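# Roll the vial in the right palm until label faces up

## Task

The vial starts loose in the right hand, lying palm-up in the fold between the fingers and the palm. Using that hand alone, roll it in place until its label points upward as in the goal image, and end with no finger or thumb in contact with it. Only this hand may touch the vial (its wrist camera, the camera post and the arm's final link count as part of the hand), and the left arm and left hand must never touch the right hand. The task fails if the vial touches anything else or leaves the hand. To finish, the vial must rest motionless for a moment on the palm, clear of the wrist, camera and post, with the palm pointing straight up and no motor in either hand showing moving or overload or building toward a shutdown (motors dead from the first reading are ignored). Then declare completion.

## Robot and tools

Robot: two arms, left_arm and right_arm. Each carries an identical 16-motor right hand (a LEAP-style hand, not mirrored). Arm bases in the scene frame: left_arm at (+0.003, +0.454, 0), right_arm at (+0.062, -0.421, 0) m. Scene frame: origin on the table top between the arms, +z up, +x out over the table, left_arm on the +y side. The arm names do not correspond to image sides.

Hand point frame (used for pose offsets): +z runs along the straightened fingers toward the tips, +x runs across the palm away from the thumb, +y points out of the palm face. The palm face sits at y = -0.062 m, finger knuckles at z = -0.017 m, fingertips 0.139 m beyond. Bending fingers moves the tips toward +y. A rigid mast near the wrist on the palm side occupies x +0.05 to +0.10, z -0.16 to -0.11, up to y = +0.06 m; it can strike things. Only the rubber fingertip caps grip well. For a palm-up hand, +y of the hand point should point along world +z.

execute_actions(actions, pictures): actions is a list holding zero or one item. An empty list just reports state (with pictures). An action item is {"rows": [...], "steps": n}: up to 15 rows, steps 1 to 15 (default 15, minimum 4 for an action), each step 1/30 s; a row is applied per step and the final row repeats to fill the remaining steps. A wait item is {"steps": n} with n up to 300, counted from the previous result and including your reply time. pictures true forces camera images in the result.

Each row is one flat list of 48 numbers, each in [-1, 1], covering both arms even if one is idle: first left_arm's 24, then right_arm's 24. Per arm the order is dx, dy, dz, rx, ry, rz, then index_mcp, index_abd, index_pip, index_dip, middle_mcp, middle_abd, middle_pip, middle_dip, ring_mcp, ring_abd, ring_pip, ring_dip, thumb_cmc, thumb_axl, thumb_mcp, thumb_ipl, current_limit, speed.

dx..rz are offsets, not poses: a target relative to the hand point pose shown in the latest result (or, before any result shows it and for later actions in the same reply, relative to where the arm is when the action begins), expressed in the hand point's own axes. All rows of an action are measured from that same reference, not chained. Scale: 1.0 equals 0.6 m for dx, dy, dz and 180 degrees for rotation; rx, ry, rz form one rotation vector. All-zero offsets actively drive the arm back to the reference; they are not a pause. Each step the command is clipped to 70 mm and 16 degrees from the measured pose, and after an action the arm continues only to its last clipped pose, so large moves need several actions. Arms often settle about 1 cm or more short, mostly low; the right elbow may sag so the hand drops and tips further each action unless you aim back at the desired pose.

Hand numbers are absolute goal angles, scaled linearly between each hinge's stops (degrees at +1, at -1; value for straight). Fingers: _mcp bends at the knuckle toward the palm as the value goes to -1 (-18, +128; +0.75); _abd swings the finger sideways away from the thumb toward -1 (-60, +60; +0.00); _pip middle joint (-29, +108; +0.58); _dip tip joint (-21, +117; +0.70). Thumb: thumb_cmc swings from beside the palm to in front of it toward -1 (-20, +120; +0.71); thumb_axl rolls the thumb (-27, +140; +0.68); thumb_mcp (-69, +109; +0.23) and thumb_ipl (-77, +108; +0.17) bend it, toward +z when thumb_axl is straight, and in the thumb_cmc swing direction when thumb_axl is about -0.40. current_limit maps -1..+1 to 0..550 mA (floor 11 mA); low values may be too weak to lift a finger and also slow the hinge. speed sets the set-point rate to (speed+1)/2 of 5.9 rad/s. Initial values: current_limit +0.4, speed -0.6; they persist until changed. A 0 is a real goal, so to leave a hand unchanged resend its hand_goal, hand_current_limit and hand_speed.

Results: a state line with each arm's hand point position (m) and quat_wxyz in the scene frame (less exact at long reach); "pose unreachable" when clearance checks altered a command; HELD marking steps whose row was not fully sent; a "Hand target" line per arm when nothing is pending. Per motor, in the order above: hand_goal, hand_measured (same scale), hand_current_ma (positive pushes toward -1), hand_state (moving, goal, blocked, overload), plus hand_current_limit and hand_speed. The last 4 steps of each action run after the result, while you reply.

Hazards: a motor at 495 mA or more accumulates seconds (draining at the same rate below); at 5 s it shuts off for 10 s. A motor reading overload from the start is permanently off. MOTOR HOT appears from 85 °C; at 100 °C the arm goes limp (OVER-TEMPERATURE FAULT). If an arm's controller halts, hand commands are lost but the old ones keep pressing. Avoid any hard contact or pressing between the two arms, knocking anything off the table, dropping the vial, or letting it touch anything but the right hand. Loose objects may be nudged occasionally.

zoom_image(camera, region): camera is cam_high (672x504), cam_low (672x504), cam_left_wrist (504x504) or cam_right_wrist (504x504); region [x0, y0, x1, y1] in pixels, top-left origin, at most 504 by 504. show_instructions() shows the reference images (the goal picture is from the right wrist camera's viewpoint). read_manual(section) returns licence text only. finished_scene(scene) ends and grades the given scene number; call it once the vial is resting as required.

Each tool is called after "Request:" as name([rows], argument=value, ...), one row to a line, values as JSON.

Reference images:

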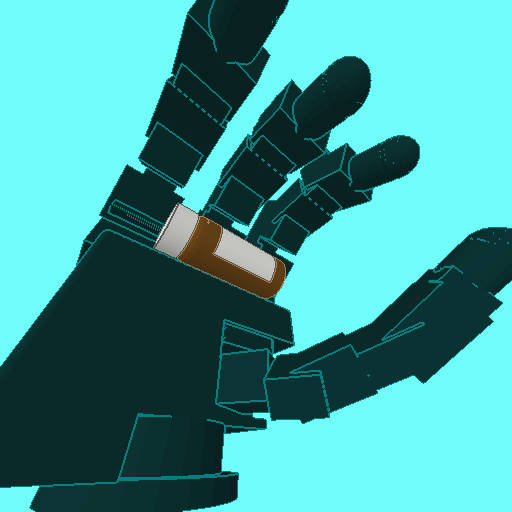

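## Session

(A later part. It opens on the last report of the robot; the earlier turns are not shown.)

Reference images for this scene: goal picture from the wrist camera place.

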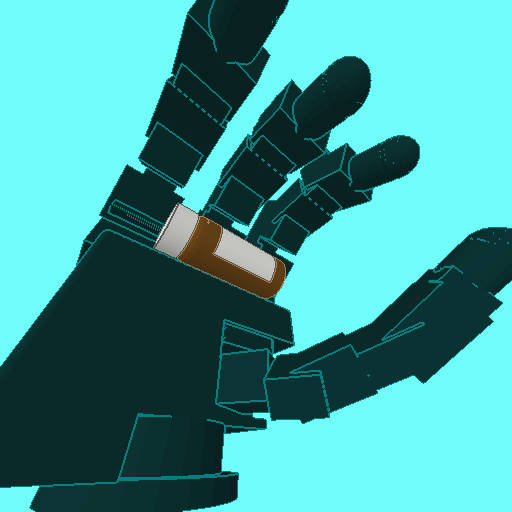

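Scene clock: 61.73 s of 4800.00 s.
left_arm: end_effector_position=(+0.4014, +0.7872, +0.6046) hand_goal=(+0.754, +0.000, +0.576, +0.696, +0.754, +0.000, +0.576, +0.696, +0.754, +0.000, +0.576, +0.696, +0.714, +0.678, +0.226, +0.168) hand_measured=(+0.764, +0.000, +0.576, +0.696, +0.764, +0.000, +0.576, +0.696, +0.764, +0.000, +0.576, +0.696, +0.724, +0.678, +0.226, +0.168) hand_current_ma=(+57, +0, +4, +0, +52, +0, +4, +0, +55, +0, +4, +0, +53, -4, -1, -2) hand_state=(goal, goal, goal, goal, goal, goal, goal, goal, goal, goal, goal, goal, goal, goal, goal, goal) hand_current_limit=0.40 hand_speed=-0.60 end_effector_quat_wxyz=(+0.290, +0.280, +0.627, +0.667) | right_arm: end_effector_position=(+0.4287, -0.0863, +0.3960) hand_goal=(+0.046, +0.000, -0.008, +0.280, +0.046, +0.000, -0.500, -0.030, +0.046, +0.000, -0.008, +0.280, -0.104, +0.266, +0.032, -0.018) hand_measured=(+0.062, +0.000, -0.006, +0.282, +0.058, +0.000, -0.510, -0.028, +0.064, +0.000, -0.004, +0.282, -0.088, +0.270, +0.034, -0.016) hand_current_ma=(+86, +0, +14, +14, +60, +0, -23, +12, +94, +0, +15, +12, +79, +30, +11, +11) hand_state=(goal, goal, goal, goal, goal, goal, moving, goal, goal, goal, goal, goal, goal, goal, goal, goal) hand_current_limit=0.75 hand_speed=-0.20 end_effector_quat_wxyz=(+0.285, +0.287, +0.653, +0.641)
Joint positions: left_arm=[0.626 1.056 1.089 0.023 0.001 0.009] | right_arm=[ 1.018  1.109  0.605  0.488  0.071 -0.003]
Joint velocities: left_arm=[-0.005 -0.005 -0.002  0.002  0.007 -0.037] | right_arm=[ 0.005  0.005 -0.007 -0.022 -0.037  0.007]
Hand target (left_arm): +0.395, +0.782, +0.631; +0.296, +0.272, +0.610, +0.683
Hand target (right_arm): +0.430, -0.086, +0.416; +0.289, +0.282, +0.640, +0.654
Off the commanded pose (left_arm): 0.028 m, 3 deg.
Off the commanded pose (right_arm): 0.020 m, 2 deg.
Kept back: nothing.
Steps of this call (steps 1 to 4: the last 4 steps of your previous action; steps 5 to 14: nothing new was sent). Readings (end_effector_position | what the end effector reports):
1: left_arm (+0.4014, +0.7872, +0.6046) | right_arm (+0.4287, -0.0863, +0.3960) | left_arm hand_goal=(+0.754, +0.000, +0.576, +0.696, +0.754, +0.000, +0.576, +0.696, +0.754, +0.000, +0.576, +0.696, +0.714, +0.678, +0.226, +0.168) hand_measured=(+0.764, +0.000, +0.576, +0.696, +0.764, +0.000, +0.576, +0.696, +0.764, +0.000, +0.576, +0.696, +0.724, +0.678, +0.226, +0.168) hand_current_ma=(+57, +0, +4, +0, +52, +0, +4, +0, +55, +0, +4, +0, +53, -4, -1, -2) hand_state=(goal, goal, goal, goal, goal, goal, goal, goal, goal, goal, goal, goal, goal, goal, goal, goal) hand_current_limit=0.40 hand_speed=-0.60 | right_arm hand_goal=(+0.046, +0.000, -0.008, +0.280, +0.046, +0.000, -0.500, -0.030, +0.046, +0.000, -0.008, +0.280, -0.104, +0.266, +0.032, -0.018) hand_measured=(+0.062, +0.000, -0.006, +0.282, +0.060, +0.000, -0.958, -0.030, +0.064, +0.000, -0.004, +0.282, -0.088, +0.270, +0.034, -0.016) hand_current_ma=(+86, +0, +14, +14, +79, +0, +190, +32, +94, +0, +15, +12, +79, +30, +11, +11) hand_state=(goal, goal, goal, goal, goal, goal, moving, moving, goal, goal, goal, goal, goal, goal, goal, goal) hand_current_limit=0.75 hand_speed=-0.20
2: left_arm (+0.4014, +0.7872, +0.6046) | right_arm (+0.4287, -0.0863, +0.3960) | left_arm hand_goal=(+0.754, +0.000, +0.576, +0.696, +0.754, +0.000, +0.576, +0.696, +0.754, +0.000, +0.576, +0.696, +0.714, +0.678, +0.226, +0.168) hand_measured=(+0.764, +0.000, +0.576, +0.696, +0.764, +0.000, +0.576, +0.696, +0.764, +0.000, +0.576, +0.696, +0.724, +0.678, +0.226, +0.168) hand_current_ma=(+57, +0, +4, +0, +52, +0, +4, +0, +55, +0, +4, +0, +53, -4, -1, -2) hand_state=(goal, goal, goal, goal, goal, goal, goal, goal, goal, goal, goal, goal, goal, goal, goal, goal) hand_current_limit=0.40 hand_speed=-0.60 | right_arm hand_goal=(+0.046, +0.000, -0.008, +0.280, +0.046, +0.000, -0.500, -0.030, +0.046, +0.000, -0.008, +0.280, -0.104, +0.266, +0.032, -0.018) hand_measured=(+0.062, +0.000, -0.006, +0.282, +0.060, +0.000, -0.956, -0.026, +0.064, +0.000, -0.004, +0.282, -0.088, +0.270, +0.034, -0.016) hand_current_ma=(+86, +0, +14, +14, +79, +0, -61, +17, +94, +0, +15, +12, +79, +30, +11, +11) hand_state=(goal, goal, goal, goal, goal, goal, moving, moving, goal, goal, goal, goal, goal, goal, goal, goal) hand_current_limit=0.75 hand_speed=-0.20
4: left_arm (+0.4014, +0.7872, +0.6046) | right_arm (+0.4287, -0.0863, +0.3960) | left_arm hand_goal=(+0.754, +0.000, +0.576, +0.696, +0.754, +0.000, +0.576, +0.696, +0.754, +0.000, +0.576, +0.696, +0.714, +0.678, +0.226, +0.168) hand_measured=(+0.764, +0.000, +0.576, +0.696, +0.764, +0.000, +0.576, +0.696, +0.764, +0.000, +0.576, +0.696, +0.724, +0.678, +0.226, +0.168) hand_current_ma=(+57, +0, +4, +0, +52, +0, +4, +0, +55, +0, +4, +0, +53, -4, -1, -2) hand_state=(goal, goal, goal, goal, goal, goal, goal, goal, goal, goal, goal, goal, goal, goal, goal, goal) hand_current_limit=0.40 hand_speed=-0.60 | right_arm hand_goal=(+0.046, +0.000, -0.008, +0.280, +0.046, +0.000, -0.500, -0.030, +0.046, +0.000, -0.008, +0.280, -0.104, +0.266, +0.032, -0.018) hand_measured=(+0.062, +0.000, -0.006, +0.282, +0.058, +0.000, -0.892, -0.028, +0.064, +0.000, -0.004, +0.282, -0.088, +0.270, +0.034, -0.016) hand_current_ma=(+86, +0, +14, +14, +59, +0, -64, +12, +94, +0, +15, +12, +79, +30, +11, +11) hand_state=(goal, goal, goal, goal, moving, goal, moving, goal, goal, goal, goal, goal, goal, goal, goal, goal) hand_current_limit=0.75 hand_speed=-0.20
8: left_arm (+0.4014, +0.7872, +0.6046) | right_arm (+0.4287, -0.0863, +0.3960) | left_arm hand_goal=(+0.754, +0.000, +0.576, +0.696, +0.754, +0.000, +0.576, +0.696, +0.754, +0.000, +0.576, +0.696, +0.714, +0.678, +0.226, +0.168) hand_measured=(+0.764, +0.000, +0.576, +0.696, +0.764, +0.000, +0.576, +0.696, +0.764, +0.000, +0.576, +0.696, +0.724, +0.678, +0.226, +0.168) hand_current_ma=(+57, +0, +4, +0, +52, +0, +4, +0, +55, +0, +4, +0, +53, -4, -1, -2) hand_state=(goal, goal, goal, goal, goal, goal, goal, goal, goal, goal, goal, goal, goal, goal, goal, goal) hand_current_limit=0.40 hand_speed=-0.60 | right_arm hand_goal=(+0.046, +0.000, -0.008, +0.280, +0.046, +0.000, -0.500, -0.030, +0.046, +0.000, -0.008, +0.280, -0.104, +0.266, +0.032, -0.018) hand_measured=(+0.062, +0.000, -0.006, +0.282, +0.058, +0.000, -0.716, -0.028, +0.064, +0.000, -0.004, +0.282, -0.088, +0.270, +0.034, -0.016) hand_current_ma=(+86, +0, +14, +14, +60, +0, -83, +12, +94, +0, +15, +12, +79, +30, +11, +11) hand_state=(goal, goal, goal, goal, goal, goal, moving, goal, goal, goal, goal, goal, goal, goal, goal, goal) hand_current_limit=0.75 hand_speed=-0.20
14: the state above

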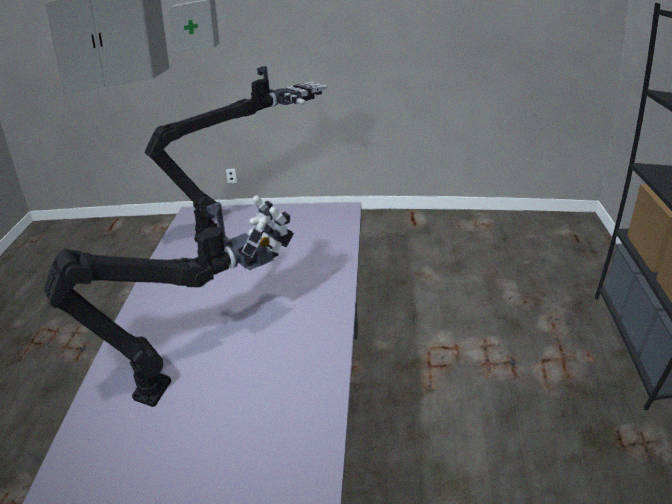

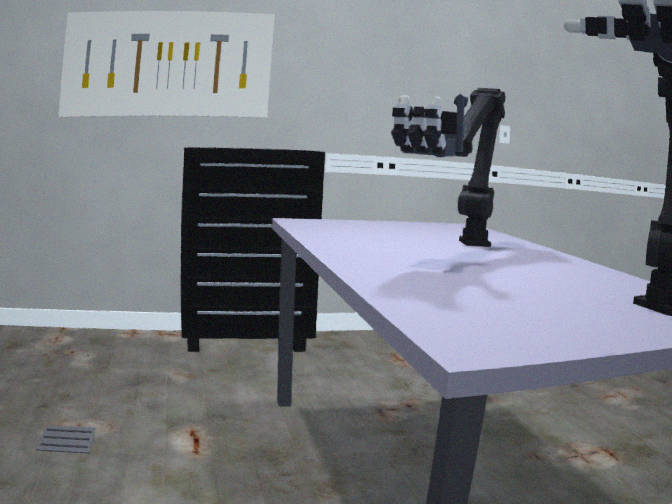

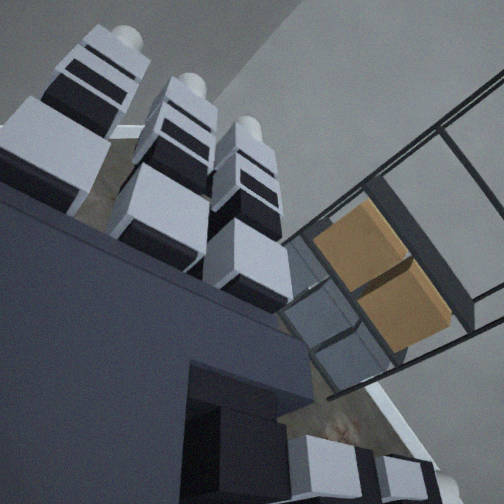

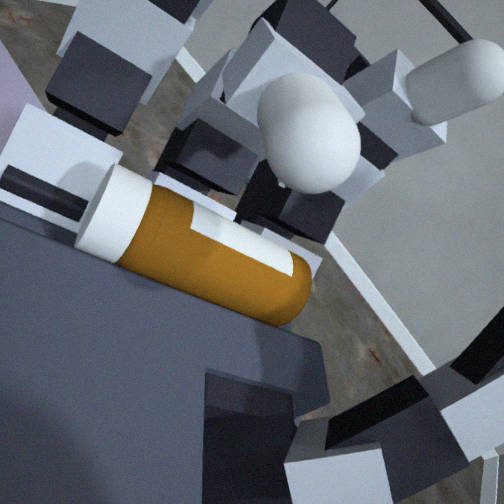

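Request:
execute_actions([
  {"rows":[[0,0.0463,-0.0099,-0.0164,0,0,0.754,0,0.576,0.696,0.754,0,0.576,0.696,0.754,0,0.576,0.696,0.714,0.678,0.226,0.168,0.4,-0.6,0,0.0334,0.0025,-0.0124,0.0004,0.001,0.046,0,-0.008,0.28,0.046,0,-0.49,-0.62,0.046,0,-0.008,0.28,-0.104,0.266,0.032,-0.018,0.8,-0.2]],"steps":14},
])

Request:
execute_actions([
  {"rows":[[0,0.0463,-0.0099,-0.0164,0,0,0.754,0,0.576,0.696,0.754,0,0.576,0.696,0.754,0,0.576,0.696,0.714,0.678,0.226,0.168,0.4,-0.6,0,0.0334,0.0025,-0.0124,0.0004,0.001,0.046,0,-0.008,0.28,0.046,0,-0.595,-0.62,0.046,0,-0.008,0.28,-0.104,0.266,0.032,-0.018,0.4,-0.3],[0,0.0463,-0.0099,-0.0164,0,0,0.754,0,0.576,0.696,0.754,0,0.576,0.696,0.754,0,0.576,0.696,0.714,0.678,0.226,0.168,0.4,-0.6,0,0.0334,0.0025,-0.0124,0.0004,0.001,0.046,0,-0.008,0.28,0.046,0,-0.595,-0.62,0.046,0,-0.008,0.28,-0.104,0.266,0.032,-0.018,0.4,-0.3],[0,0.0463,-0.0099,-0.0164,0,0,0.754,0,0.576,0.696,0.754,0,0.576,0.696,0.754,0,0.576,0.696,0.714,0.678,0.226,0.168,0.4,-0.6,0,0.0334,0.0025,-0.0124,0.0004,0.001,0.046,0,-0.008,0.28,0.046,0,-0.595,-0.62,0.046,0,-0.008,0.28,-0.104,0.266,0.032,-0.018,0.4,-0.3],[0,0.0463,-0.0099,-0.0164,0,0,0.754,0,0.576,0.696,0.754,0,0.576,0.696,0.754,0,0.576,0.696,0.714,0.678,0.226,0.168,0.4,-0.6,0,0.0334,0.0025,-0.0124,0.0004,0.001,0.046,0,-0.008,0.28,0.046,0,-0.6,-0.61,0.046,0,-0.008,0.28,-0.104,0.266,0.032,-0.018,0.4,-0.3],[0,0.0463,-0.0099,-0.0164,0,0,0.754,0,0.576,0.696,0.754,0,0.576,0.696,0.754,0,0.576,0.696,0.714,0.678,0.226,0.168,0.4,-0.6,0,0.0334,0.0025,-0.0124,0.0004,0.001,0.046,0,-0.008,0.28,0.046,0,-0.615,-0.59,0.046,0,-0.008,0.28,-0.104,0.266,0.032,-0.018,0.4,-0.3],[0,0.0463,-0.0099,-0.0164,0,0,0.754,0,0.576,0.696,0.754,0,0.576,0.696,0.754,0,0.576,0.696,0.714,0.678,0.226,0.168,0.4,-0.6,0,0.0334,0.0025,-0.0124,0.0004,0.001,0.046,0,-0.008,0.28,0.046,0,-0.635,-0.56,0.046,0,-0.008,0.28,-0.104,0.266,0.032,-0.018,0.4,-0.3],[0,0.0463,-0.0099,-0.0164,0,0,0.754,0,0.576,0.696,0.754,0,0.576,0.696,0.754,0,0.576,0.696,0.714,0.678,0.226,0.168,0.4,-0.6,0,0.0334,0.0025,-0.0124,0.0004,0.001,0.046,0,-0.008,0.28,0.046,0,-0.656,-0.53,0.046,0,-0.008,0.28,-0.104,0.266,0.032,-0.018,0.4,-0.3],[0,0.0463,-0.0099,-0.0164,0,0,0.754,0,0.576,0.696,0.754,0,0.576,0.696,0.754,0,0.576,0.696,0.714,0.678,0.226,0.168,0.4,-0.6,0,0.0334,0.0025,-0.0124,0.0004,0.001,0.046,0,-0.008,0.28,0.046,0,-0.676,-0.5,0.046,0,-0.008,0.28,-0.104,0.266,0.032,-0.018,0.4,-0.3],[0,0.0463,-0.0099,-0.0164,0,0,0.754,0,0.576,0.696,0.754,0,0.576,0.696,0.754,0,0.576,0.696,0.714,0.678,0.226,0.168,0.4,-0.6,0,0.0334,0.0025,-0.0124,0.0004,0.001,0.046,0,-0.008,0.28,0.046,0,-0.696,-0.47,0.046,0,-0.008,0.28,-0.104,0.266,0.032,-0.018,0.4,-0.3],[0,0.0463,-0.0099,-0.0164,0,0,0.754,0,0.576,0.696,0.754,0,0.576,0.696,0.754,0,0.576,0.696,0.714,0.678,0.226,0.168,0.4,-0.6,0,0.0334,0.0025,-0.0124,0.0004,0.001,0.046,0,-0.008,0.28,0.046,0,-0.714,-0.445,0.046,0,-0.008,0.28,-0.104,0.266,0.032,-0.018,0.4,-0.3]],"steps":13},
])

Request:
execute_actions([
  {"steps":6},
], pictures=true)

Scene clock: 63.70 s of 4800.00 s.
left_arm: end_effector_position=(+0.4014, +0.7872, +0.6046) hand_goal=(+0.754, +0.000, +0.576, +0.696, +0.754, +0.000, +0.576, +0.696, +0.754, +0.000, +0.576, +0.696, +0.714, +0.678, +0.226, +0.168) hand_measured=(+0.764, +0.000, +0.576, +0.696, +0.764, +0.000, +0.576, +0.696, +0.764, +0.000, +0.576, +0.696, +0.724, +0.678, +0.226, +0.168) hand_current_ma=(+57, +0, +4, +0, +52, +0, +4, +0, +55, +0, +4, +0, +53, -4, -1, -2) hand_state=(goal, goal, goal, goal, goal, goal, goal, goal, goal, goal, goal, goal, goal, goal, goal, goal) hand_current_limit=0.40 hand_speed=-0.60 end_effector_quat_wxyz=(+0.290, +0.280, +0.627, +0.667) | right_arm: end_effector_position=(+0.4287, -0.0863, +0.3960) hand_goal=(+0.046, +0.000, -0.008, +0.280, +0.046, +0.000, -0.490, -0.620, +0.046, +0.000, -0.008, +0.280, -0.104, +0.266, +0.032, -0.018) hand_measured=(+0.062, +0.000, -0.006, +0.282, +0.058, +0.000, -0.496, -0.402, +0.064, +0.000, -0.004, +0.282, -0.088, +0.270, +0.034, -0.016) hand_current_ma=(+86, +0, +14, +14, +60, +0, -32, +82, +94, +0, +15, +12, +79, +30, +11, +11) hand_state=(goal, goal, goal, goal, goal, goal, goal, moving, goal, goal, goal, goal, goal, goal, goal, goal) hand_current_limit=0.80 hand_speed=-0.20 end_effector_quat_wxyz=(+0.285, +0.287, +0.653, +0.641)
Joint positions: left_arm=[0.626 1.056 1.089 0.023 0.001 0.009] | right_arm=[ 1.018  1.109  0.605  0.488  0.071 -0.003]
Joint velocities: left_arm=[-0.005 -0.015  0.002 -0.002  0.066 -0.051] | right_arm=[ 0.005 -0.005 -0.007  0.002  0.007 -0.037]
Steps of this call (steps 1 to 49: nothing new was sent; steps 50 to 59: the first 10 steps of this action). Readings (end_effector_position | what the end effector reports):
50: left_arm (+0.4014, +0.7872, +0.6046) | right_arm (+0.4287, -0.0863, +0.3960) | left_arm hand_goal=(+0.754, +0.000, +0.576, +0.696, +0.754, +0.000, +0.576, +0.696, +0.754, +0.000, +0.576, +0.696, +0.714, +0.678, +0.226, +0.168) hand_measured=(+0.764, +0.000, +0.576, +0.696, +0.764, +0.000, +0.576, +0.696, +0.764, +0.000, +0.576, +0.696, +0.724, +0.678, +0.226, +0.168) hand_current_ma=(+57, +0, +4, +0, +52, +0, +4, +0, +55, +0, +4, +0, +53, -4, -1, -2) hand_state=(goal, goal, goal, goal, goal, goal, goal, goal, goal, goal, goal, goal, goal, goal, goal, goal) hand_current_limit=0.40 hand_speed=-0.60 | right_arm hand_goal=(+0.046, +0.000, -0.008, +0.280, +0.046, +0.000, -0.490, -0.620, +0.046, +0.000, -0.008, +0.280, -0.104, +0.266, +0.032, -0.018) hand_measured=(+0.062, +0.000, -0.006, +0.282, +0.058, +0.000, -0.506, -0.028, +0.064, +0.000, -0.004, +0.282, -0.088, +0.270, +0.034, -0.016) hand_current_ma=(+86, +0, +14, +14, +60, +0, -33, +12, +94, +0, +15, +12, +79, +30, +11, +11) hand_state=(goal, goal, goal, goal, goal, goal, moving, moving, goal, goal, goal, goal, goal, goal, goal, goal) hand_current_limit=0.80 hand_speed=-0.20
51: left_arm (+0.4014, +0.7872, +0.6046) | right_arm (+0.4287, -0.0863, +0.3960) | left_arm hand_goal=(+0.754, +0.000, +0.576, +0.696, +0.754, +0.000, +0.576, +0.696, +0.754, +0.000, +0.576, +0.696, +0.714, +0.678, +0.226, +0.168) hand_measured=(+0.764, +0.000, +0.576, +0.696, +0.764, +0.000, +0.576, +0.696, +0.764, +0.000, +0.576, +0.696, +0.724, +0.678, +0.226, +0.168) hand_current_ma=(+57, +0, +4, +0, +52, +0, +4, +0, +55, +0, +4, +0, +53, -4, -1, -2) hand_state=(goal, goal, goal, goal, goal, goal, goal, goal, goal, goal, goal, goal, goal, goal, goal, goal) hand_current_limit=0.40 hand_speed=-0.60 | right_arm hand_goal=(+0.046, +0.000, -0.008, +0.280, +0.046, +0.000, -0.490, -0.620, +0.046, +0.000, -0.008, +0.280, -0.104, +0.266, +0.032, -0.018) hand_measured=(+0.062, +0.000, -0.006, +0.282, +0.058, +0.000, -0.506, -0.032, +0.064, +0.000, -0.004, +0.282, -0.088, +0.270, +0.034, -0.016) hand_current_ma=(+86, +0, +14, +14, +60, +0, -55, +174, +94, +0, +15, +12, +79, +30, +11, +11) hand_state=(goal, goal, goal, goal, goal, goal, moving, moving, goal, goal, goal, goal, goal, goal, goal, goal) hand_current_limit=0.80 hand_speed=-0.20
53: left_arm (+0.4014, +0.7872, +0.6046) | right_arm (+0.4287, -0.0863, +0.3960) | left_arm hand_goal=(+0.754, +0.000, +0.576, +0.696, +0.754, +0.000, +0.576, +0.696, +0.754, +0.000, +0.576, +0.696, +0.714, +0.678, +0.226, +0.168) hand_measured=(+0.764, +0.000, +0.576, +0.696, +0.764, +0.000, +0.576, +0.696, +0.764, +0.000, +0.576, +0.696, +0.724, +0.678, +0.226, +0.168) hand_current_ma=(+57, +0, +4, +0, +52, +0, +4, +0, +55, +0, +4, +0, +53, -4, -1, -2) hand_state=(goal, goal, goal, goal, goal, goal, goal, goal, goal, goal, goal, goal, goal, goal, goal, goal) hand_current_limit=0.40 hand_speed=-0.60 | right_arm hand_goal=(+0.046, +0.000, -0.008, +0.280, +0.046, +0.000, -0.490, -0.620, +0.046, +0.000, -0.008, +0.280, -0.104, +0.266, +0.032, -0.018) hand_measured=(+0.062, +0.000, -0.006, +0.282, +0.058, +0.000, -0.498, -0.112, +0.064, +0.000, -0.004, +0.282, -0.088, +0.270, +0.034, -0.016) hand_current_ma=(+86, +0, +14, +14, +60, +0, -29, +106, +94, +0, +15, +12, +79, +30, +11, +11) hand_state=(goal, goal, goal, goal, goal, goal, moving, moving, goal, goal, goal, goal, goal, goal, goal, goal) hand_current_limit=0.80 hand_speed=-0.20
57: left_arm (+0.4014, +0.7872, +0.6046) | right_arm (+0.4287, -0.0863, +0.3960) | left_arm hand_goal=(+0.754, +0.000, +0.576, +0.696, +0.754, +0.000, +0.576, +0.696, +0.754, +0.000, +0.576, +0.696, +0.714, +0.678, +0.226, +0.168) hand_measured=(+0.764, +0.000, +0.576, +0.696, +0.764, +0.000, +0.576, +0.696, +0.764, +0.000, +0.576, +0.696, +0.724, +0.678, +0.226, +0.168) hand_current_ma=(+57, +0, +4, +0, +52, +0, +4, +0, +55, +0, +4, +0, +53, -4, -1, -2) hand_state=(goal, goal, goal, goal, goal, goal, goal, goal, goal, goal, goal, goal, goal, goal, goal, goal) hand_current_limit=0.40 hand_speed=-0.60 | right_arm hand_goal=(+0.046, +0.000, -0.008, +0.280, +0.046, +0.000, -0.490, -0.620, +0.046, +0.000, -0.008, +0.280, -0.104, +0.266, +0.032, -0.018) hand_measured=(+0.062, +0.000, -0.006, +0.282, +0.058, +0.000, -0.496, -0.304, +0.064, +0.000, -0.004, +0.282, -0.088, +0.270, +0.034, -0.016) hand_current_ma=(+86, +0, +14, +14, +60, +0, -32, +85, +94, +0, +15, +12, +79, +30, +11, +11) hand_state=(goal, goal, goal, goal, goal, goal, goal, moving, goal, goal, goal, goal, goal, goal, goal, goal) hand_current_limit=0.80 hand_speed=-0.20
59: the state above

Scene clock: 64.13 s of 4800.00 s.
left_arm: end_effector_position=(+0.4014, +0.7872, +0.6046) hand_goal=(+0.754, +0.000, +0.576, +0.696, +0.754, +0.000, +0.576, +0.696, +0.754, +0.000, +0.576, +0.696, +0.714, +0.678, +0.226, +0.168) hand_measured=(+0.764, +0.000, +0.576, +0.696, +0.764, +0.000, +0.576, +0.696, +0.764, +0.000, +0.576, +0.696, +0.724, +0.678, +0.226, +0.168) hand_current_ma=(+57, +0, +4, +0, +52, +0, +4, +0, +55, +0, +4, +0, +53, -4, -1, -2) hand_state=(goal, goal, goal, goal, goal, goal, goal, goal, goal, goal, goal, goal, goal, goal, goal, goal) hand_current_limit=0.40 hand_speed=-0.60 end_effector_quat_wxyz=(+0.290, +0.280, +0.627, +0.667) | right_arm: end_effector_position=(+0.4287, -0.0863, +0.3960) hand_goal=(+0.046, +0.000, -0.008, +0.280, +0.046, +0.000, -0.696, -0.470, +0.046, +0.000, -0.008, +0.280, -0.104, +0.266, +0.032, -0.018) hand_measured=(+0.062, +0.000, -0.006, +0.282, +0.060, +0.000, -0.608, -0.540, +0.064, +0.000, -0.004, +0.282, -0.088, +0.270, +0.034, -0.016) hand_current_ma=(+86, +0, +14, +14, +80, +0, +211, -28, +94, +0, +15, +12, +79, +30, +11, +11) hand_state=(goal, goal, goal, goal, goal, goal, moving, moving, goal, goal, goal, goal, goal, goal, goal, goal) hand_current_limit=0.40 hand_speed=-0.30 end_effector_quat_wxyz=(+0.285, +0.287, +0.653, +0.641)
Joint positions: left_arm=[0.626 1.056 1.089 0.023 0.001 0.009] | right_arm=[ 1.018  1.109  0.605  0.488  0.071 -0.003]
Joint velocities: left_arm=[-0.015 -0.005 -0.002 -0.012 -0.007  0.051] | right_arm=[ 0.005  0.005  0.012  0.007 -0.022 -0.007]
Off your previous action's commanded pose (left_arm): 0.028 m, 3 deg at its last step (step 4 of this call).
Off your previous action's commanded pose (right_arm): 0.020 m, 2 deg at its last step (step 4 of this call).
Steps of this call (steps 1 to 4: the last 4 steps of your previous action; steps 5 to 13: the first 9 steps of this action, its rows measured from where the robot was after step 4). Readings (end_effector_position | what the end effector reports):
4: left_arm (+0.4014, +0.7872, +0.6046) | right_arm (+0.4287, -0.0863, +0.3960) | left_arm hand_goal=(+0.754, +0.000, +0.576, +0.696, +0.754, +0.000, +0.576, +0.696, +0.754, +0.000, +0.576, +0.696, +0.714, +0.678, +0.226, +0.168) hand_measured=(+0.764, +0.000, +0.576, +0.696, +0.764, +0.000, +0.576, +0.696, +0.764, +0.000, +0.576, +0.696, +0.724, +0.678, +0.226, +0.168) hand_current_ma=(+57, +0, +4, +0, +52, +0, +4, +0, +55, +0, +4, +0, +53, -4, -1, -2) hand_state=(goal, goal, goal, goal, goal, goal, goal, goal, goal, goal, goal, goal, goal, goal, goal, goal) hand_current_limit=0.40 hand_speed=-0.60 | right_arm hand_goal=(+0.046, +0.000, -0.008, +0.280, +0.046, +0.000, -0.490, -0.620, +0.046, +0.000, -0.008, +0.280, -0.104, +0.266, +0.032, -0.018) hand_measured=(+0.062, +0.000, -0.006, +0.282, +0.058, +0.000, -0.496, -0.592, +0.064, +0.000, -0.004, +0.282, -0.088, +0.270, +0.034, -0.016) hand_current_ma=(+86, +0, +14, +14, +60, +0, -32, -41, +94, +0, +15, +12, +79, +30, +11, +11) hand_state=(goal, goal, goal, goal, goal, goal, goal, moving, goal, goal, goal, goal, goal, goal, goal, goal) hand_current_limit=0.80 hand_speed=-0.20
5: left_arm (+0.4014, +0.7872, +0.6046) | right_arm (+0.4287, -0.0863, +0.3960) | left_arm hand_goal=(+0.754, +0.000, +0.576, +0.696, +0.754, +0.000, +0.576, +0.696, +0.754, +0.000, +0.576, +0.696, +0.714, +0.678, +0.226, +0.168) hand_measured=(+0.764, +0.000, +0.576, +0.696, +0.764, +0.000, +0.576, +0.696, +0.764, +0.000, +0.576, +0.696, +0.724, +0.678, +0.226, +0.168) hand_current_ma=(+57, +0, +4, +0, +52, +0, +4, +0, +55, +0, +4, +0, +53, -4, -1, -2) hand_state=(goal, goal, goal, goal, goal, goal, goal, goal, goal, goal, goal, goal, goal, goal, goal, goal) hand_current_limit=0.40 hand_speed=-0.60 | right_arm hand_goal=(+0.046, +0.000, -0.008, +0.280, +0.046, +0.000, -0.594, -0.620, +0.046, +0.000, -0.008, +0.280, -0.104, +0.266, +0.032, -0.018) hand_measured=(+0.062, +0.000, -0.006, +0.282, +0.058, +0.000, -0.496, -0.610, +0.064, +0.000, -0.004, +0.282, -0.088, +0.270, +0.034, -0.016) hand_current_ma=(+86, +0, +14, +14, +60, +0, -32, -9, +94, +0, +15, +12, +79, +30, +11, +11) hand_state=(goal, goal, goal, goal, goal, goal, moving, moving, goal, goal, goal, goal, goal, goal, goal, goal) hand_current_limit=0.40 hand_speed=-0.30
6: left_arm (+0.4014, +0.7872, +0.6046) | right_arm (+0.4287, -0.0863, +0.3960) | left_arm hand_goal=(+0.754, +0.000, +0.576, +0.696, +0.754, +0.000, +0.576, +0.696, +0.754, +0.000, +0.576, +0.696, +0.714, +0.678, +0.226, +0.168) hand_measured=(+0.764, +0.000, +0.576, +0.696, +0.764, +0.000, +0.576, +0.696, +0.764, +0.000, +0.576, +0.696, +0.724, +0.678, +0.226, +0.168) hand_current_ma=(+57, +0, +4, +0, +52, +0, +4, +0, +55, +0, +4, +0, +53, -4, -1, -2) hand_state=(goal, goal, goal, goal, goal, goal, goal, goal, goal, goal, goal, goal, goal, goal, goal, goal) hand_current_limit=0.40 hand_speed=-0.60 | right_arm hand_goal=(+0.046, +0.000, -0.008, +0.280, +0.046, +0.000, -0.594, -0.620, +0.046, +0.000, -0.008, +0.280, -0.104, +0.266, +0.032, -0.018) hand_measured=(+0.062, +0.000, -0.006, +0.282, +0.058, +0.000, -0.500, -0.616, +0.064, +0.000, -0.004, +0.282, -0.088, +0.270, +0.034, -0.016) hand_current_ma=(+86, +0, +14, +14, +60, +0, +130, +6, +94, +0, +15, +12, +79, +30, +11, +11) hand_state=(goal, goal, goal, goal, goal, goal, moving, moving, goal, goal, goal, goal, goal, goal, goal, goal) hand_current_limit=0.40 hand_speed=-0.30
8: left_arm (+0.4014, +0.7872, +0.6046) | right_arm (+0.4287, -0.0863, +0.3960) | left_arm hand_goal=(+0.754, +0.000, +0.576, +0.696, +0.754, +0.000, +0.576, +0.696, +0.754, +0.000, +0.576, +0.696, +0.714, +0.678, +0.226, +0.168) hand_measured=(+0.764, +0.000, +0.576, +0.696, +0.764, +0.000, +0.576, +0.696, +0.764, +0.000, +0.576, +0.696, +0.724, +0.678, +0.226, +0.168) hand_current_ma=(+57, +0, +4, +0, +52, +0, +4, +0, +55, +0, +4, +0, +53, -4, -1, -2) hand_state=(goal, goal, goal, goal, goal, goal, goal, goal, goal, goal, goal, goal, goal, goal, goal, goal) hand_current_limit=0.40 hand_speed=-0.60 | right_arm hand_goal=(+0.046, +0.000, -0.008, +0.280, +0.046, +0.000, -0.600, -0.610, +0.046, +0.000, -0.008, +0.280, -0.104, +0.266, +0.032, -0.018) hand_measured=(+0.062, +0.000, -0.006, +0.282, +0.058, +0.000, -0.560, -0.618, +0.064, +0.000, -0.004, +0.282, -0.088, +0.270, +0.034, -0.016) hand_current_ma=(+86, +0, +14, +14, +60, +0, +126, +35, +94, +0, +15, +12, +79, +30, +11, +11) hand_state=(goal, goal, goal, goal, goal, goal, moving, moving, goal, goal, goal, goal, goal, goal, goal, goal) hand_current_limit=0.40 hand_speed=-0.30
12: left_arm (+0.4014, +0.7872, +0.6046) | right_arm (+0.4287, -0.0863, +0.3960) | left_arm hand_goal=(+0.754, +0.000, +0.576, +0.696, +0.754, +0.000, +0.576, +0.696, +0.754, +0.000, +0.576, +0.696, +0.714, +0.678, +0.226, +0.168) hand_measured=(+0.764, +0.000, +0.576, +0.696, +0.764, +0.000, +0.576, +0.696, +0.764, +0.000, +0.576, +0.696, +0.724, +0.678, +0.226, +0.168) hand_current_ma=(+57, +0, +4, +0, +52, +0, +4, +0, +55, +0, +4, +0, +53, -4, -1, -2) hand_state=(goal, goal, goal, goal, goal, goal, goal, goal, goal, goal, goal, goal, goal, goal, goal, goal) hand_current_limit=0.40 hand_speed=-0.60 | right_arm hand_goal=(+0.046, +0.000, -0.008, +0.280, +0.046, +0.000, -0.676, -0.500, +0.046, +0.000, -0.008, +0.280, -0.104, +0.266, +0.032, -0.018) hand_measured=(+0.062, +0.000, -0.006, +0.282, +0.060, +0.000, -0.590, -0.570, +0.064, +0.000, -0.004, +0.282, -0.088, +0.270, +0.034, -0.016) hand_current_ma=(+86, +0, +14, +14, +80, +0, +219, -35, +94, +0, +15, +12, +79, +30, +11, +11) hand_state=(goal, goal, goal, goal, goal, goal, moving, moving, goal, goal, goal, goal, goal, goal, goal, goal) hand_current_limit=0.40 hand_speed=-0.30
13: the state above

Scene clock: 64.33 s of 4800.00 s.
left_arm: end_effector_position=(+0.4014, +0.7872, +0.6046) hand_goal=(+0.754, +0.000, +0.576, +0.696, +0.754, +0.000, +0.576, +0.696, +0.754, +0.000, +0.576, +0.696, +0.714, +0.678, +0.226, +0.168) hand_measured=(+0.764, +0.000, +0.576, +0.696, +0.764, +0.000, +0.576, +0.696, +0.764, +0.000, +0.576, +0.696, +0.724, +0.678, +0.226, +0.168) hand_current_ma=(+57, +0, +4, +0, +52, +0, +4, +0, +55, +0, +4, +0, +53, -4, -1, -2) hand_state=(goal, goal, goal, goal, goal, goal, goal, goal, goal, goal, goal, goal, goal, goal, goal, goal) hand_current_limit=0.40 hand_speed=-0.60 end_effector_quat_wxyz=(+0.290, +0.280, +0.627, +0.667) | right_arm: end_effector_position=(+0.4287, -0.0863, +0.3960) hand_goal=(+0.046, +0.000, -0.008, +0.280, +0.046, +0.000, -0.714, -0.444, +0.046, +0.000, -0.008, +0.280, -0.104, +0.266, +0.032, -0.018) hand_measured=(+0.062, +0.000, -0.006, +0.282, +0.060, +0.000, -0.678, -0.440, +0.064, +0.000, -0.004, +0.282, -0.088, +0.270, +0.034, -0.016) hand_current_ma=(+86, +0, +14, +14, +80, +0, +185, +24, +94, +0, +15, +12, +79, +30, +11, +11) hand_state=(goal, goal, goal, goal, goal, goal, moving, moving, goal, goal, goal, goal, goal, goal, goal, goal) hand_current_limit=0.40 hand_speed=-0.30 end_effector_quat_wxyz=(+0.285, +0.287, +0.653, +0.641)
Joint positions: left_arm=[0.626 1.056 1.089 0.023 0.001 0.009] | right_arm=[ 1.018  1.109  0.605  0.488  0.071 -0.003]
Joint velocities: left_arm=[-0.015 -0.005 -0.007 -0.002 -0.051  0.007] | right_arm=[ 0.005 -0.005 -0.007 -0.012 -0.037  0.051]
Hand target (left_arm): +0.395, +0.782, +0.631; +0.296, +0.272, +0.610, +0.683
Hand target (right_arm): +0.430, -0.086, +0.416; +0.289, +0.282, +0.640, +0.654
Off the commanded pose (left_arm): 0.028 m, 3 deg.
Off the commanded pose (right_arm): 0.020 m, 2 deg.
Kept back: nothing.
Steps of this call (steps 1 to 4: the last 4 steps of your previous action; steps 5 to 6: nothing new was sent). Readings (end_effector_position | what the end effector reports):
1: left_arm (+0.4014, +0.7872, +0.6046) | right_arm (+0.4287, -0.0863, +0.3960) | left_arm hand_goal=(+0.754, +0.000, +0.576, +0.696, +0.754, +0.000, +0.576, +0.696, +0.754, +0.000, +0.576, +0.696, +0.714, +0.678, +0.226, +0.168) hand_measured=(+0.764, +0.000, +0.576, +0.696, +0.764, +0.000, +0.576, +0.696, +0.764, +0.000, +0.576, +0.696, +0.724, +0.678, +0.226, +0.168) hand_current_ma=(+57, +0, +4, +0, +52, +0, +4, +0, +55, +0, +4, +0, +53, -4, -1, -2) hand_state=(goal, goal, goal, goal, goal, goal, goal, goal, goal, goal, goal, goal, goal, goal, goal, goal) hand_current_limit=0.40 hand_speed=-0.60 | right_arm hand_goal=(+0.046, +0.000, -0.008, +0.280, +0.046, +0.000, -0.714, -0.444, +0.046, +0.000, -0.008, +0.280, -0.104, +0.266, +0.032, -0.018) hand_measured=(+0.062, +0.000, -0.006, +0.282, +0.060, +0.000, -0.628, -0.510, +0.064, +0.000, -0.004, +0.282, -0.088, +0.270, +0.034, -0.016) hand_current_ma=(+86, +0, +14, +14, +80, +0, +210, -27, +94, +0, +15, +12, +79, +30, +11, +11) hand_state=(goal, goal, goal, goal, goal, goal, moving, moving, goal, goal, goal, goal, goal, goal, goal, goal) hand_current_limit=0.40 hand_speed=-0.30
2: left_arm (+0.4014, +0.7872, +0.6046) | right_arm (+0.4287, -0.0863, +0.3960) | left_arm hand_goal=(+0.754, +0.000, +0.576, +0.696, +0.754, +0.000, +0.576, +0.696, +0.754, +0.000, +0.576, +0.696, +0.714, +0.678, +0.226, +0.168) hand_measured=(+0.764, +0.000, +0.576, +0.696, +0.764, +0.000, +0.576, +0.696, +0.764, +0.000, +0.576, +0.696, +0.724, +0.678, +0.226, +0.168) hand_current_ma=(+57, +0, +4, +0, +52, +0, +4, +0, +55, +0, +4, +0, +53, -4, -1, -2) hand_state=(goal, goal, goal, goal, goal, goal, goal, goal, goal, goal, goal, goal, goal, goal, goal, goal) hand_current_limit=0.40 hand_speed=-0.60 | right_arm hand_goal=(+0.046, +0.000, -0.008, +0.280, +0.046, +0.000, -0.714, -0.444, +0.046, +0.000, -0.008, +0.280, -0.104, +0.266, +0.032, -0.018) hand_measured=(+0.062, +0.000, -0.006, +0.282, +0.060, +0.000, -0.648, -0.482, +0.064, +0.000, -0.004, +0.282, -0.088, +0.270, +0.034, -0.016) hand_current_ma=(+86, +0, +14, +14, +80, +0, +207, -14, +94, +0, +15, +12, +79, +30, +11, +11) hand_state=(goal, goal, goal, goal, goal, goal, moving, moving, goal, goal, goal, goal, goal, goal, goal, goal) hand_current_limit=0.40 hand_speed=-0.30
4: left_arm (+0.4014, +0.7872, +0.6046) | right_arm (+0.4287, -0.0863, +0.3960) | left_arm hand_goal=(+0.754, +0.000, +0.576, +0.696, +0.754, +0.000, +0.576, +0.696, +0.754, +0.000, +0.576, +0.696, +0.714, +0.678, +0.226, +0.168) hand_measured=(+0.764, +0.000, +0.576, +0.696, +0.764, +0.000, +0.576, +0.696, +0.764, +0.000, +0.576, +0.696, +0.724, +0.678, +0.226, +0.168) hand_current_ma=(+57, +0, +4, +0, +52, +0, +4, +0, +55, +0, +4, +0, +53, -4, -1, -2) hand_state=(goal, goal, goal, goal, goal, goal, goal, goal, goal, goal, goal, goal, goal, goal, goal, goal) hand_current_limit=0.40 hand_speed=-0.60 | right_arm hand_goal=(+0.046, +0.000, -0.008, +0.280, +0.046, +0.000, -0.714, -0.444, +0.046, +0.000, -0.008, +0.280, -0.104, +0.266, +0.032, -0.018) hand_measured=(+0.062, +0.000, -0.006, +0.282, +0.060, +0.000, -0.674, -0.444, +0.064, +0.000, -0.004, +0.282, -0.088, +0.270, +0.034, -0.016) hand_current_ma=(+86, +0, +14, +14, +80, +0, +178, +35, +94, +0, +15, +12, +79, +30, +11, +11) hand_state=(goal, goal, goal, goal, goal, goal, moving, moving, goal, goal, goal, goal, goal, goal, goal, goal) hand_current_limit=0.40 hand_speed=-0.30
6: the state above

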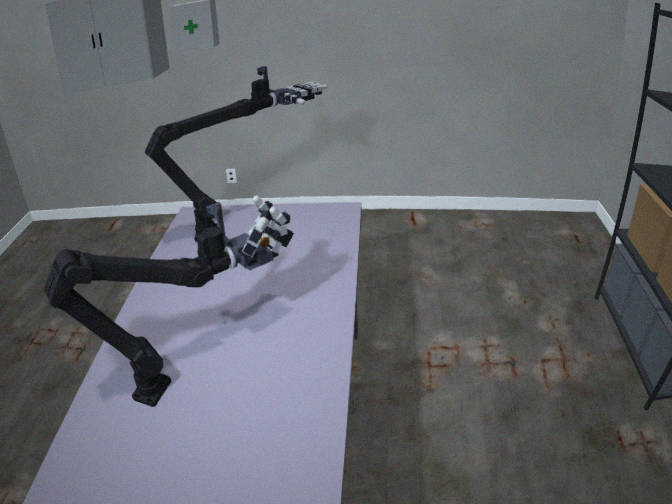

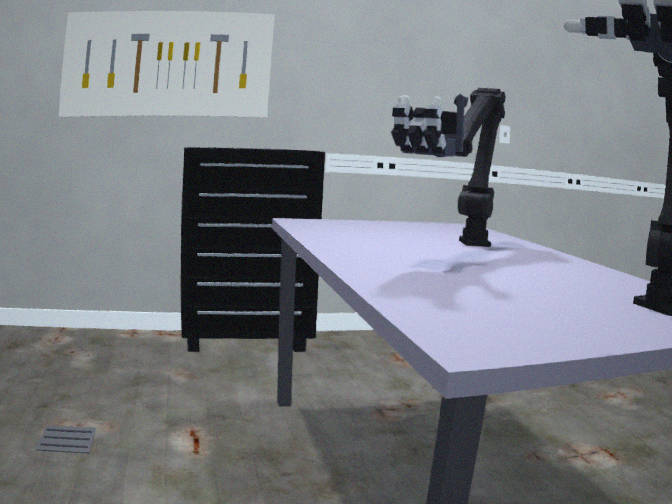

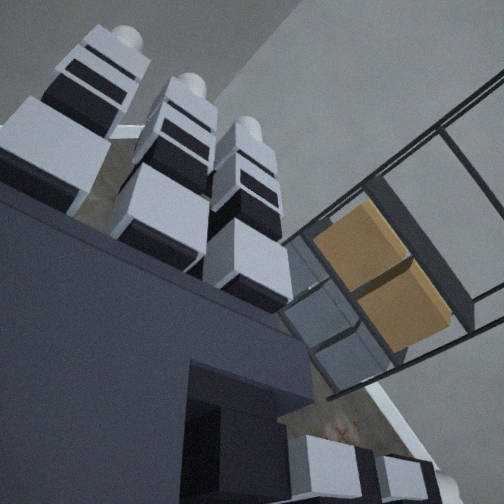

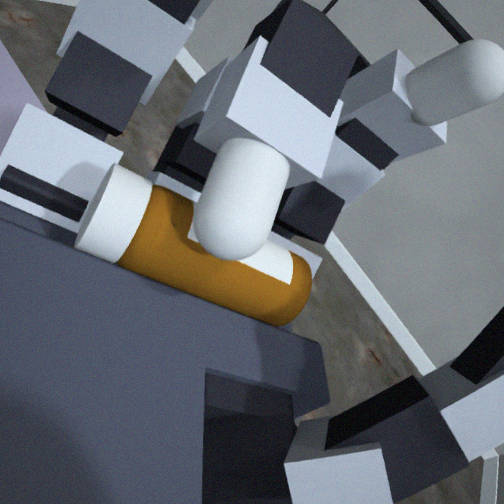

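Request:
zoom_image(camera="cam_right_wrist", region=[130, 150, 340, 340])

Region (130, 150, 340, 340) of cam_right_wrist's 504x504 image, scaled by 2.400, with more detail than that image has; it fills the top 456 rows of this view, and the rest is white.

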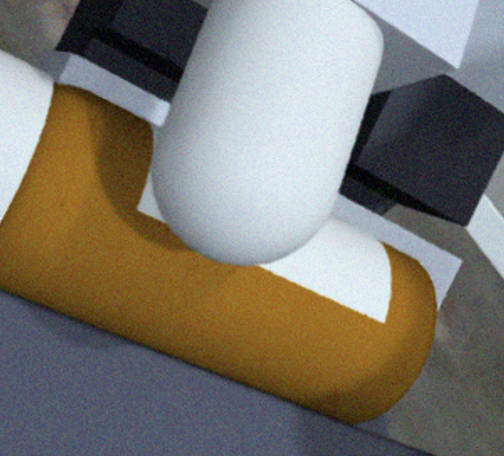

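Request:
execute_actions([
  {"rows":[[0,0.0463,-0.0099,-0.0164,0,0,0.754,0,0.576,0.696,0.754,0,0.576,0.696,0.754,0,0.576,0.696,0.714,0.678,0.226,0.168,0.4,-0.6,0,0.0334,0.0025,-0.0124,0.0004,0.001,0.046,0,-0.008,0.28,0.046,0,-0.74,-0.41,0.046,0,-0.008,0.28,-0.104,0.266,0.032,-0.018,0.4,-0.3],[0,0.0463,-0.0099,-0.0164,0,0,0.754,0,0.576,0.696,0.754,0,0.576,0.696,0.754,0,0.576,0.696,0.714,0.678,0.226,0.168,0.4,-0.6,0,0.0334,0.0025,-0.0124,0.0004,0.001,0.046,0,-0.008,0.28,0.046,0,-0.762,-0.38,0.046,0,-0.008,0.28,-0.104,0.266,0.032,-0.018,0.4,-0.3],[0,0.0463,-0.0099,-0.0164,0,0,0.754,0,0.576,0.696,0.754,0,0.576,0.696,0.754,0,0.576,0.696,0.714,0.678,0.226,0.168,0.4,-0.6,0,0.0334,0.0025,-0.0124,0.0004,0.001,0.046,0,-0.008,0.28,0.046,0,-0.783,-0.35,0.046,0,-0.008,0.28,-0.104,0.266,0.032,-0.018,0.4,-0.3],[0,0.0463,-0.0099,-0.0164,0,0,0.754,0,0.576,0.696,0.754,0,0.576,0.696,0.754,0,0.576,0.696,0.714,0.678,0.226,0.168,0.4,-0.6,0,0.0334,0.0025,-0.0124,0.0004,0.001,0.046,0,-0.008,0.28,0.046,0,-0.804,-0.32,0.046,0,-0.008,0.28,-0.104,0.266,0.032,-0.018,0.4,-0.3],[0,0.0463,-0.0099,-0.0164,0,0,0.754,0,0.576,0.696,0.754,0,0.576,0.696,0.754,0,0.576,0.696,0.714,0.678,0.226,0.168,0.4,-0.6,0,0.0334,0.0025,-0.0124,0.0004,0.001,0.046,0,-0.008,0.28,0.046,0,-0.826,-0.29,0.046,0,-0.008,0.28,-0.104,0.266,0.032,-0.018,0.4,-0.3],[0,0.0463,-0.0099,-0.0164,0,0,0.754,0,0.576,0.696,0.754,0,0.576,0.696,0.754,0,0.576,0.696,0.714,0.678,0.226,0.168,0.4,-0.6,0,0.0334,0.0025,-0.0124,0.0004,0.001,0.046,0,-0.008,0.28,0.046,0,-0.847,-0.26,0.046,0,-0.008,0.28,-0.104,0.266,0.032,-0.018,0.4,-0.3],[0,0.0463,-0.0099,-0.0164,0,0,0.754,0,0.576,0.696,0.754,0,0.576,0.696,0.754,0,0.576,0.696,0.714,0.678,0.226,0.168,0.4,-0.6,0,0.0334,0.0025,-0.0124,0.0004,0.001,0.046,0,-0.008,0.28,0.046,0,-0.868,-0.23,0.046,0,-0.008,0.28,-0.104,0.266,0.032,-0.018,0.4,-0.3]],"steps":10},
])

Request:
execute_actions([
  {"steps":5},
], pictures=true)

Scene clock: 65.23 s of 4800.00 s.
left_arm: end_effector_position=(+0.4014, +0.7872, +0.6046) hand_goal=(+0.754, +0.000, +0.576, +0.696, +0.754, +0.000, +0.576, +0.696, +0.754, +0.000, +0.576, +0.696, +0.714, +0.678, +0.226, +0.168) hand_measured=(+0.764, +0.000, +0.576, +0.696, +0.764, +0.000, +0.576, +0.696, +0.764, +0.000, +0.576, +0.696, +0.724, +0.678, +0.226, +0.168) hand_current_ma=(+57, +0, +4, +0, +52, +0, +4, +0, +55, +0, +4, +0, +53, -4, -1, -2) hand_state=(goal, goal, goal, goal, goal, goal, goal, goal, goal, goal, goal, goal, goal, goal, goal, goal) hand_current_limit=0.40 hand_speed=-0.60 end_effector_quat_wxyz=(+0.290, +0.280, +0.627, +0.667) | right_arm: end_effector_position=(+0.4287, -0.0863, +0.3960) hand_goal=(+0.046, +0.000, -0.008, +0.280, +0.046, +0.000, -0.846, -0.260, +0.046, +0.000, -0.008, +0.280, -0.104, +0.266, +0.032, -0.018) hand_measured=(+0.062, +0.000, -0.006, +0.282, +0.060, +0.000, -0.756, -0.330, +0.064, +0.000, -0.004, +0.282, -0.088, +0.270, +0.034, -0.016) hand_current_ma=(+86, +0, +14, +14, +80, +0, +195, -18, +94, +0, +15, +12, +79, +30, +11, +11) hand_state=(goal, goal, goal, goal, goal, goal, moving, moving, goal, goal, goal, goal, goal, goal, goal, goal) hand_current_limit=0.40 hand_speed=-0.30 end_effector_quat_wxyz=(+0.285, +0.287, +0.653, +0.641)
Joint positions: left_arm=[0.626 1.056 1.089 0.023 0.001 0.009] | right_arm=[ 1.018  1.109  0.605  0.488  0.071 -0.003]
Joint velocities: left_arm=[-0.005 -0.005 -0.007  0.002  0.007 -0.022] | right_arm=[-0.005 -0.005 -0.002  0.022 -0.007 -0.007]
Steps of this call (steps 1 to 21: nothing new was sent; steps 22 to 27: the first 6 steps of this action). Readings (end_effector_position | what the end effector reports):
22: left_arm (+0.4014, +0.7872, +0.6046) | right_arm (+0.4287, -0.0863, +0.3960) | left_arm hand_goal=(+0.754, +0.000, +0.576, +0.696, +0.754, +0.000, +0.576, +0.696, +0.754, +0.000, +0.576, +0.696, +0.714, +0.678, +0.226, +0.168) hand_measured=(+0.764, +0.000, +0.576, +0.696, +0.764, +0.000, +0.576, +0.696, +0.764, +0.000, +0.576, +0.696, +0.724, +0.678, +0.226, +0.168) hand_current_ma=(+57, +0, +4, +0, +52, +0, +4, +0, +55, +0, +4, +0, +53, -4, -1, -2) hand_state=(goal, goal, goal, goal, goal, goal, goal, goal, goal, goal, goal, goal, goal, goal, goal, goal) hand_current_limit=0.40 hand_speed=-0.60 | right_arm hand_goal=(+0.046, +0.000, -0.008, +0.280, +0.046, +0.000, -0.740, -0.410, +0.046, +0.000, -0.008, +0.280, -0.104, +0.266, +0.032, -0.018) hand_measured=(+0.062, +0.000, -0.006, +0.282, +0.060, +0.000, -0.678, -0.440, +0.064, +0.000, -0.004, +0.282, -0.088, +0.270, +0.034, -0.016) hand_current_ma=(+86, +0, +14, +14, +80, +0, +185, +23, +94, +0, +15, +12, +79, +30, +11, +11) hand_state=(goal, goal, goal, goal, goal, goal, moving, moving, goal, goal, goal, goal, goal, goal, goal, goal) hand_current_limit=0.40 hand_speed=-0.30
23: left_arm (+0.4014, +0.7872, +0.6046) | right_arm (+0.4287, -0.0863, +0.3960) | left_arm hand_goal=(+0.754, +0.000, +0.576, +0.696, +0.754, +0.000, +0.576, +0.696, +0.754, +0.000, +0.576, +0.696, +0.714, +0.678, +0.226, +0.168) hand_measured=(+0.764, +0.000, +0.576, +0.696, +0.764, +0.000, +0.576, +0.696, +0.764, +0.000, +0.576, +0.696, +0.724, +0.678, +0.226, +0.168) hand_current_ma=(+57, +0, +4, +0, +52, +0, +4, +0, +55, +0, +4, +0, +53, -4, -1, -2) hand_state=(goal, goal, goal, goal, goal, goal, goal, goal, goal, goal, goal, goal, goal, goal, goal, goal) hand_current_limit=0.40 hand_speed=-0.60 | right_arm hand_goal=(+0.046, +0.000, -0.008, +0.280, +0.046, +0.000, -0.762, -0.380, +0.046, +0.000, -0.008, +0.280, -0.104, +0.266, +0.032, -0.018) hand_measured=(+0.062, +0.000, -0.006, +0.282, +0.060, +0.000, -0.680, -0.438, +0.064, +0.000, -0.004, +0.282, -0.088, +0.270, +0.034, -0.016) hand_current_ma=(+86, +0, +14, +14, +80, +0, +251, -62, +94, +0, +15, +12, +79, +30, +11, +11) hand_state=(goal, goal, goal, goal, goal, goal, moving, moving, goal, goal, goal, goal, goal, goal, goal, goal) hand_current_limit=0.40 hand_speed=-0.30
25: left_arm (+0.4014, +0.7872, +0.6046) | right_arm (+0.4287, -0.0863, +0.3960) | left_arm hand_goal=(+0.754, +0.000, +0.576, +0.696, +0.754, +0.000, +0.576, +0.696, +0.754, +0.000, +0.576, +0.696, +0.714, +0.678, +0.226, +0.168) hand_measured=(+0.764, +0.000, +0.576, +0.696, +0.764, +0.000, +0.576, +0.696, +0.764, +0.000, +0.576, +0.696, +0.724, +0.678, +0.226, +0.168) hand_current_ma=(+57, +0, +4, +0, +52, +0, +4, +0, +55, +0, +4, +0, +53, -4, -1, -2) hand_state=(goal, goal, goal, goal, goal, goal, goal, goal, goal, goal, goal, goal, goal, goal, goal, goal) hand_current_limit=0.40 hand_speed=-0.60 | right_arm hand_goal=(+0.046, +0.000, -0.008, +0.280, +0.046, +0.000, -0.804, -0.320, +0.046, +0.000, -0.008, +0.280, -0.104, +0.266, +0.032, -0.018) hand_measured=(+0.062, +0.000, -0.006, +0.282, +0.060, +0.000, -0.714, -0.388, +0.064, +0.000, -0.004, +0.282, -0.088, +0.270, +0.034, -0.016) hand_current_ma=(+86, +0, +14, +14, +80, +0, +199, -23, +94, +0, +15, +12, +79, +30, +11, +11) hand_state=(goal, goal, goal, goal, goal, goal, moving, moving, goal, goal, goal, goal, goal, goal, goal, goal) hand_current_limit=0.40 hand_speed=-0.30
27: the state above

Scene clock: 65.40 s of 4800.00 s.
left_arm: end_effector_position=(+0.4014, +0.7872, +0.6046) hand_goal=(+0.754, +0.000, +0.576, +0.696, +0.754, +0.000, +0.576, +0.696, +0.754, +0.000, +0.576, +0.696, +0.714, +0.678, +0.226, +0.168) hand_measured=(+0.764, +0.000, +0.576, +0.696, +0.764, +0.000, +0.576, +0.696, +0.764, +0.000, +0.576, +0.696, +0.724, +0.678, +0.226, +0.168) hand_current_ma=(+57, +0, +4, +0, +52, +0, +4, +0, +55, +0, +4, +0, +53, -4, -1, -2) hand_state=(goal, goal, goal, goal, goal, goal, goal, goal, goal, goal, goal, goal, goal, goal, goal, goal) hand_current_limit=0.40 hand_speed=-0.60 end_effector_quat_wxyz=(+0.290, +0.280, +0.627, +0.667) | right_arm: end_effector_position=(+0.4287, -0.0863, +0.3960) hand_goal=(+0.046, +0.000, -0.008, +0.280, +0.046, +0.000, -0.868, -0.230, +0.046, +0.000, -0.008, +0.280, -0.104, +0.266, +0.032, -0.018) hand_measured=(+0.062, +0.000, -0.006, +0.282, +0.060, +0.000, -0.832, -0.226, +0.064, +0.000, -0.004, +0.282, -0.088, +0.270, +0.034, -0.016) hand_current_ma=(+86, +0, +14, +14, +80, +0, +174, +35, +94, +0, +15, +12, +79, +30, +11, +11) hand_state=(goal, goal, goal, goal, goal, goal, moving, moving, goal, goal, goal, goal, goal, goal, goal, goal) hand_current_limit=0.40 hand_speed=-0.30 end_effector_quat_wxyz=(+0.285, +0.287, +0.653, +0.641)
Joint positions: left_arm=[0.626 1.056 1.089 0.023 0.001 0.009] | right_arm=[ 1.018  1.109  0.605  0.488  0.071 -0.003]
Joint velocities: left_arm=[-0.005 -0.005  0.007 -0.007  0.066 -0.037] | right_arm=[-0.015 -0.005 -0.012  0.017 -0.022 -0.125]
Hand target (left_arm): +0.395, +0.782, +0.631; +0.296, +0.272, +0.610, +0.683
Hand target (right_arm): +0.430, -0.086, +0.416; +0.289, +0.282, +0.640, +0.654
Off the commanded pose (left_arm): 0.028 m, 3 deg.
Off the commanded pose (right_arm): 0.020 m, 2 deg.
Kept back: nothing.
Steps of this call (steps 1 to 4: the last 4 steps of your previous action; step 5: nothing new was sent). Readings (end_effector_position | what the end effector reports):
1: left_arm (+0.4014, +0.7872, +0.6046) | right_arm (+0.4287, -0.0863, +0.3960) | left_arm hand_goal=(+0.754, +0.000, +0.576, +0.696, +0.754, +0.000, +0.576, +0.696, +0.754, +0.000, +0.576, +0.696, +0.714, +0.678, +0.226, +0.168) hand_measured=(+0.764, +0.000, +0.576, +0.696, +0.764, +0.000, +0.576, +0.696, +0.764, +0.000, +0.576, +0.696, +0.724, +0.678, +0.226, +0.168) hand_current_ma=(+57, +0, +4, +0, +52, +0, +4, +0, +55, +0, +4, +0, +53, -4, -1, -2) hand_state=(goal, goal, goal, goal, goal, goal, goal, goal, goal, goal, goal, goal, goal, goal, goal, goal) hand_current_limit=0.40 hand_speed=-0.60 | right_arm hand_goal=(+0.046, +0.000, -0.008, +0.280, +0.046, +0.000, -0.868, -0.230, +0.046, +0.000, -0.008, +0.280, -0.104, +0.266, +0.032, -0.018) hand_measured=(+0.062, +0.000, -0.006, +0.282, +0.060, +0.000, -0.778, -0.300, +0.064, +0.000, -0.004, +0.282, -0.088, +0.270, +0.034, -0.016) hand_current_ma=(+86, +0, +14, +14, +80, +0, +194, -16, +94, +0, +15, +12, +79, +30, +11, +11) hand_state=(goal, goal, goal, goal, goal, goal, moving, moving, goal, goal, goal, goal, goal, goal, goal, goal) hand_current_limit=0.40 hand_speed=-0.30
2: left_arm (+0.4014, +0.7872, +0.6046) | right_arm (+0.4287, -0.0863, +0.3960) | left_arm hand_goal=(+0.754, +0.000, +0.576, +0.696, +0.754, +0.000, +0.576, +0.696, +0.754, +0.000, +0.576, +0.696, +0.714, +0.678, +0.226, +0.168) hand_measured=(+0.764, +0.000, +0.576, +0.696, +0.764, +0.000, +0.576, +0.696, +0.764, +0.000, +0.576, +0.696, +0.724, +0.678, +0.226, +0.168) hand_current_ma=(+57, +0, +4, +0, +52, +0, +4, +0, +55, +0, +4, +0, +53, -4, -1, -2) hand_state=(goal, goal, goal, goal, goal, goal, goal, goal, goal, goal, goal, goal, goal, goal, goal, goal) hand_current_limit=0.40 hand_speed=-0.60 | right_arm hand_goal=(+0.046, +0.000, -0.008, +0.280, +0.046, +0.000, -0.868, -0.230, +0.046, +0.000, -0.008, +0.280, -0.104, +0.266, +0.032, -0.018) hand_measured=(+0.062, +0.000, -0.006, +0.282, +0.060, +0.000, -0.800, -0.268, +0.064, +0.000, -0.004, +0.282, -0.088, +0.270, +0.034, -0.016) hand_current_ma=(+86, +0, +14, +14, +80, +0, +190, -15, +94, +0, +15, +12, +79, +30, +11, +11) hand_state=(goal, goal, goal, goal, goal, goal, moving, moving, goal, goal, goal, goal, goal, goal, goal, goal) hand_current_limit=0.40 hand_speed=-0.30
4: left_arm (+0.4014, +0.7872, +0.6046) | right_arm (+0.4287, -0.0863, +0.3960) | left_arm hand_goal=(+0.754, +0.000, +0.576, +0.696, +0.754, +0.000, +0.576, +0.696, +0.754, +0.000, +0.576, +0.696, +0.714, +0.678, +0.226, +0.168) hand_measured=(+0.764, +0.000, +0.576, +0.696, +0.764, +0.000, +0.576, +0.696, +0.764, +0.000, +0.576, +0.696, +0.724, +0.678, +0.226, +0.168) hand_current_ma=(+57, +0, +4, +0, +52, +0, +4, +0, +55, +0, +4, +0, +53, -4, -1, -2) hand_state=(goal, goal, goal, goal, goal, goal, goal, goal, goal, goal, goal, goal, goal, goal, goal, goal) hand_current_limit=0.40 hand_speed=-0.60 | right_arm hand_goal=(+0.046, +0.000, -0.008, +0.280, +0.046, +0.000, -0.868, -0.230, +0.046, +0.000, -0.008, +0.280, -0.104, +0.266, +0.032, -0.018) hand_measured=(+0.062, +0.000, -0.006, +0.282, +0.060, +0.000, -0.830, -0.230, +0.064, +0.000, -0.004, +0.282, -0.088, +0.270, +0.034, -0.016) hand_current_ma=(+86, +0, +14, +14, +80, +0, +169, +45, +94, +0, +15, +12, +79, +30, +11, +11) hand_state=(goal, goal, goal, goal, goal, goal, moving, moving, goal, goal, goal, goal, goal, goal, goal, goal) hand_current_limit=0.40 hand_speed=-0.30
5: the state above

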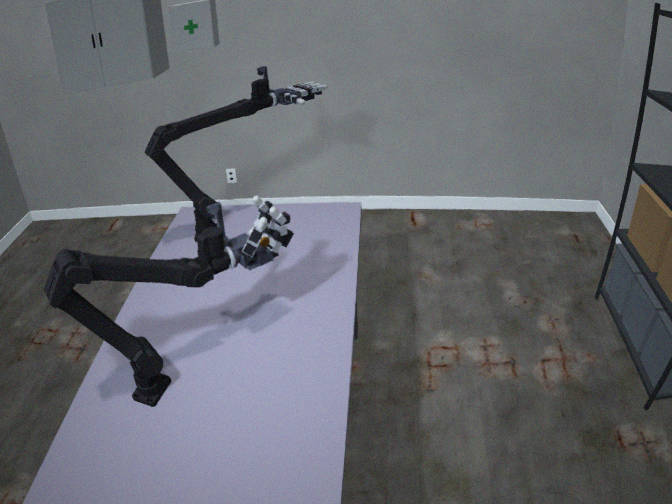

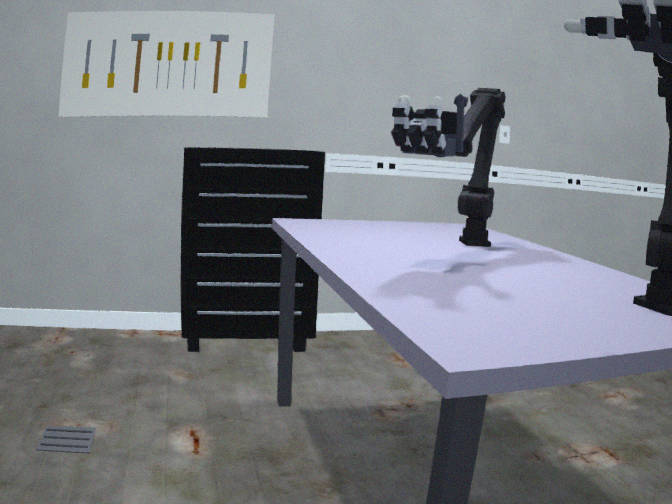

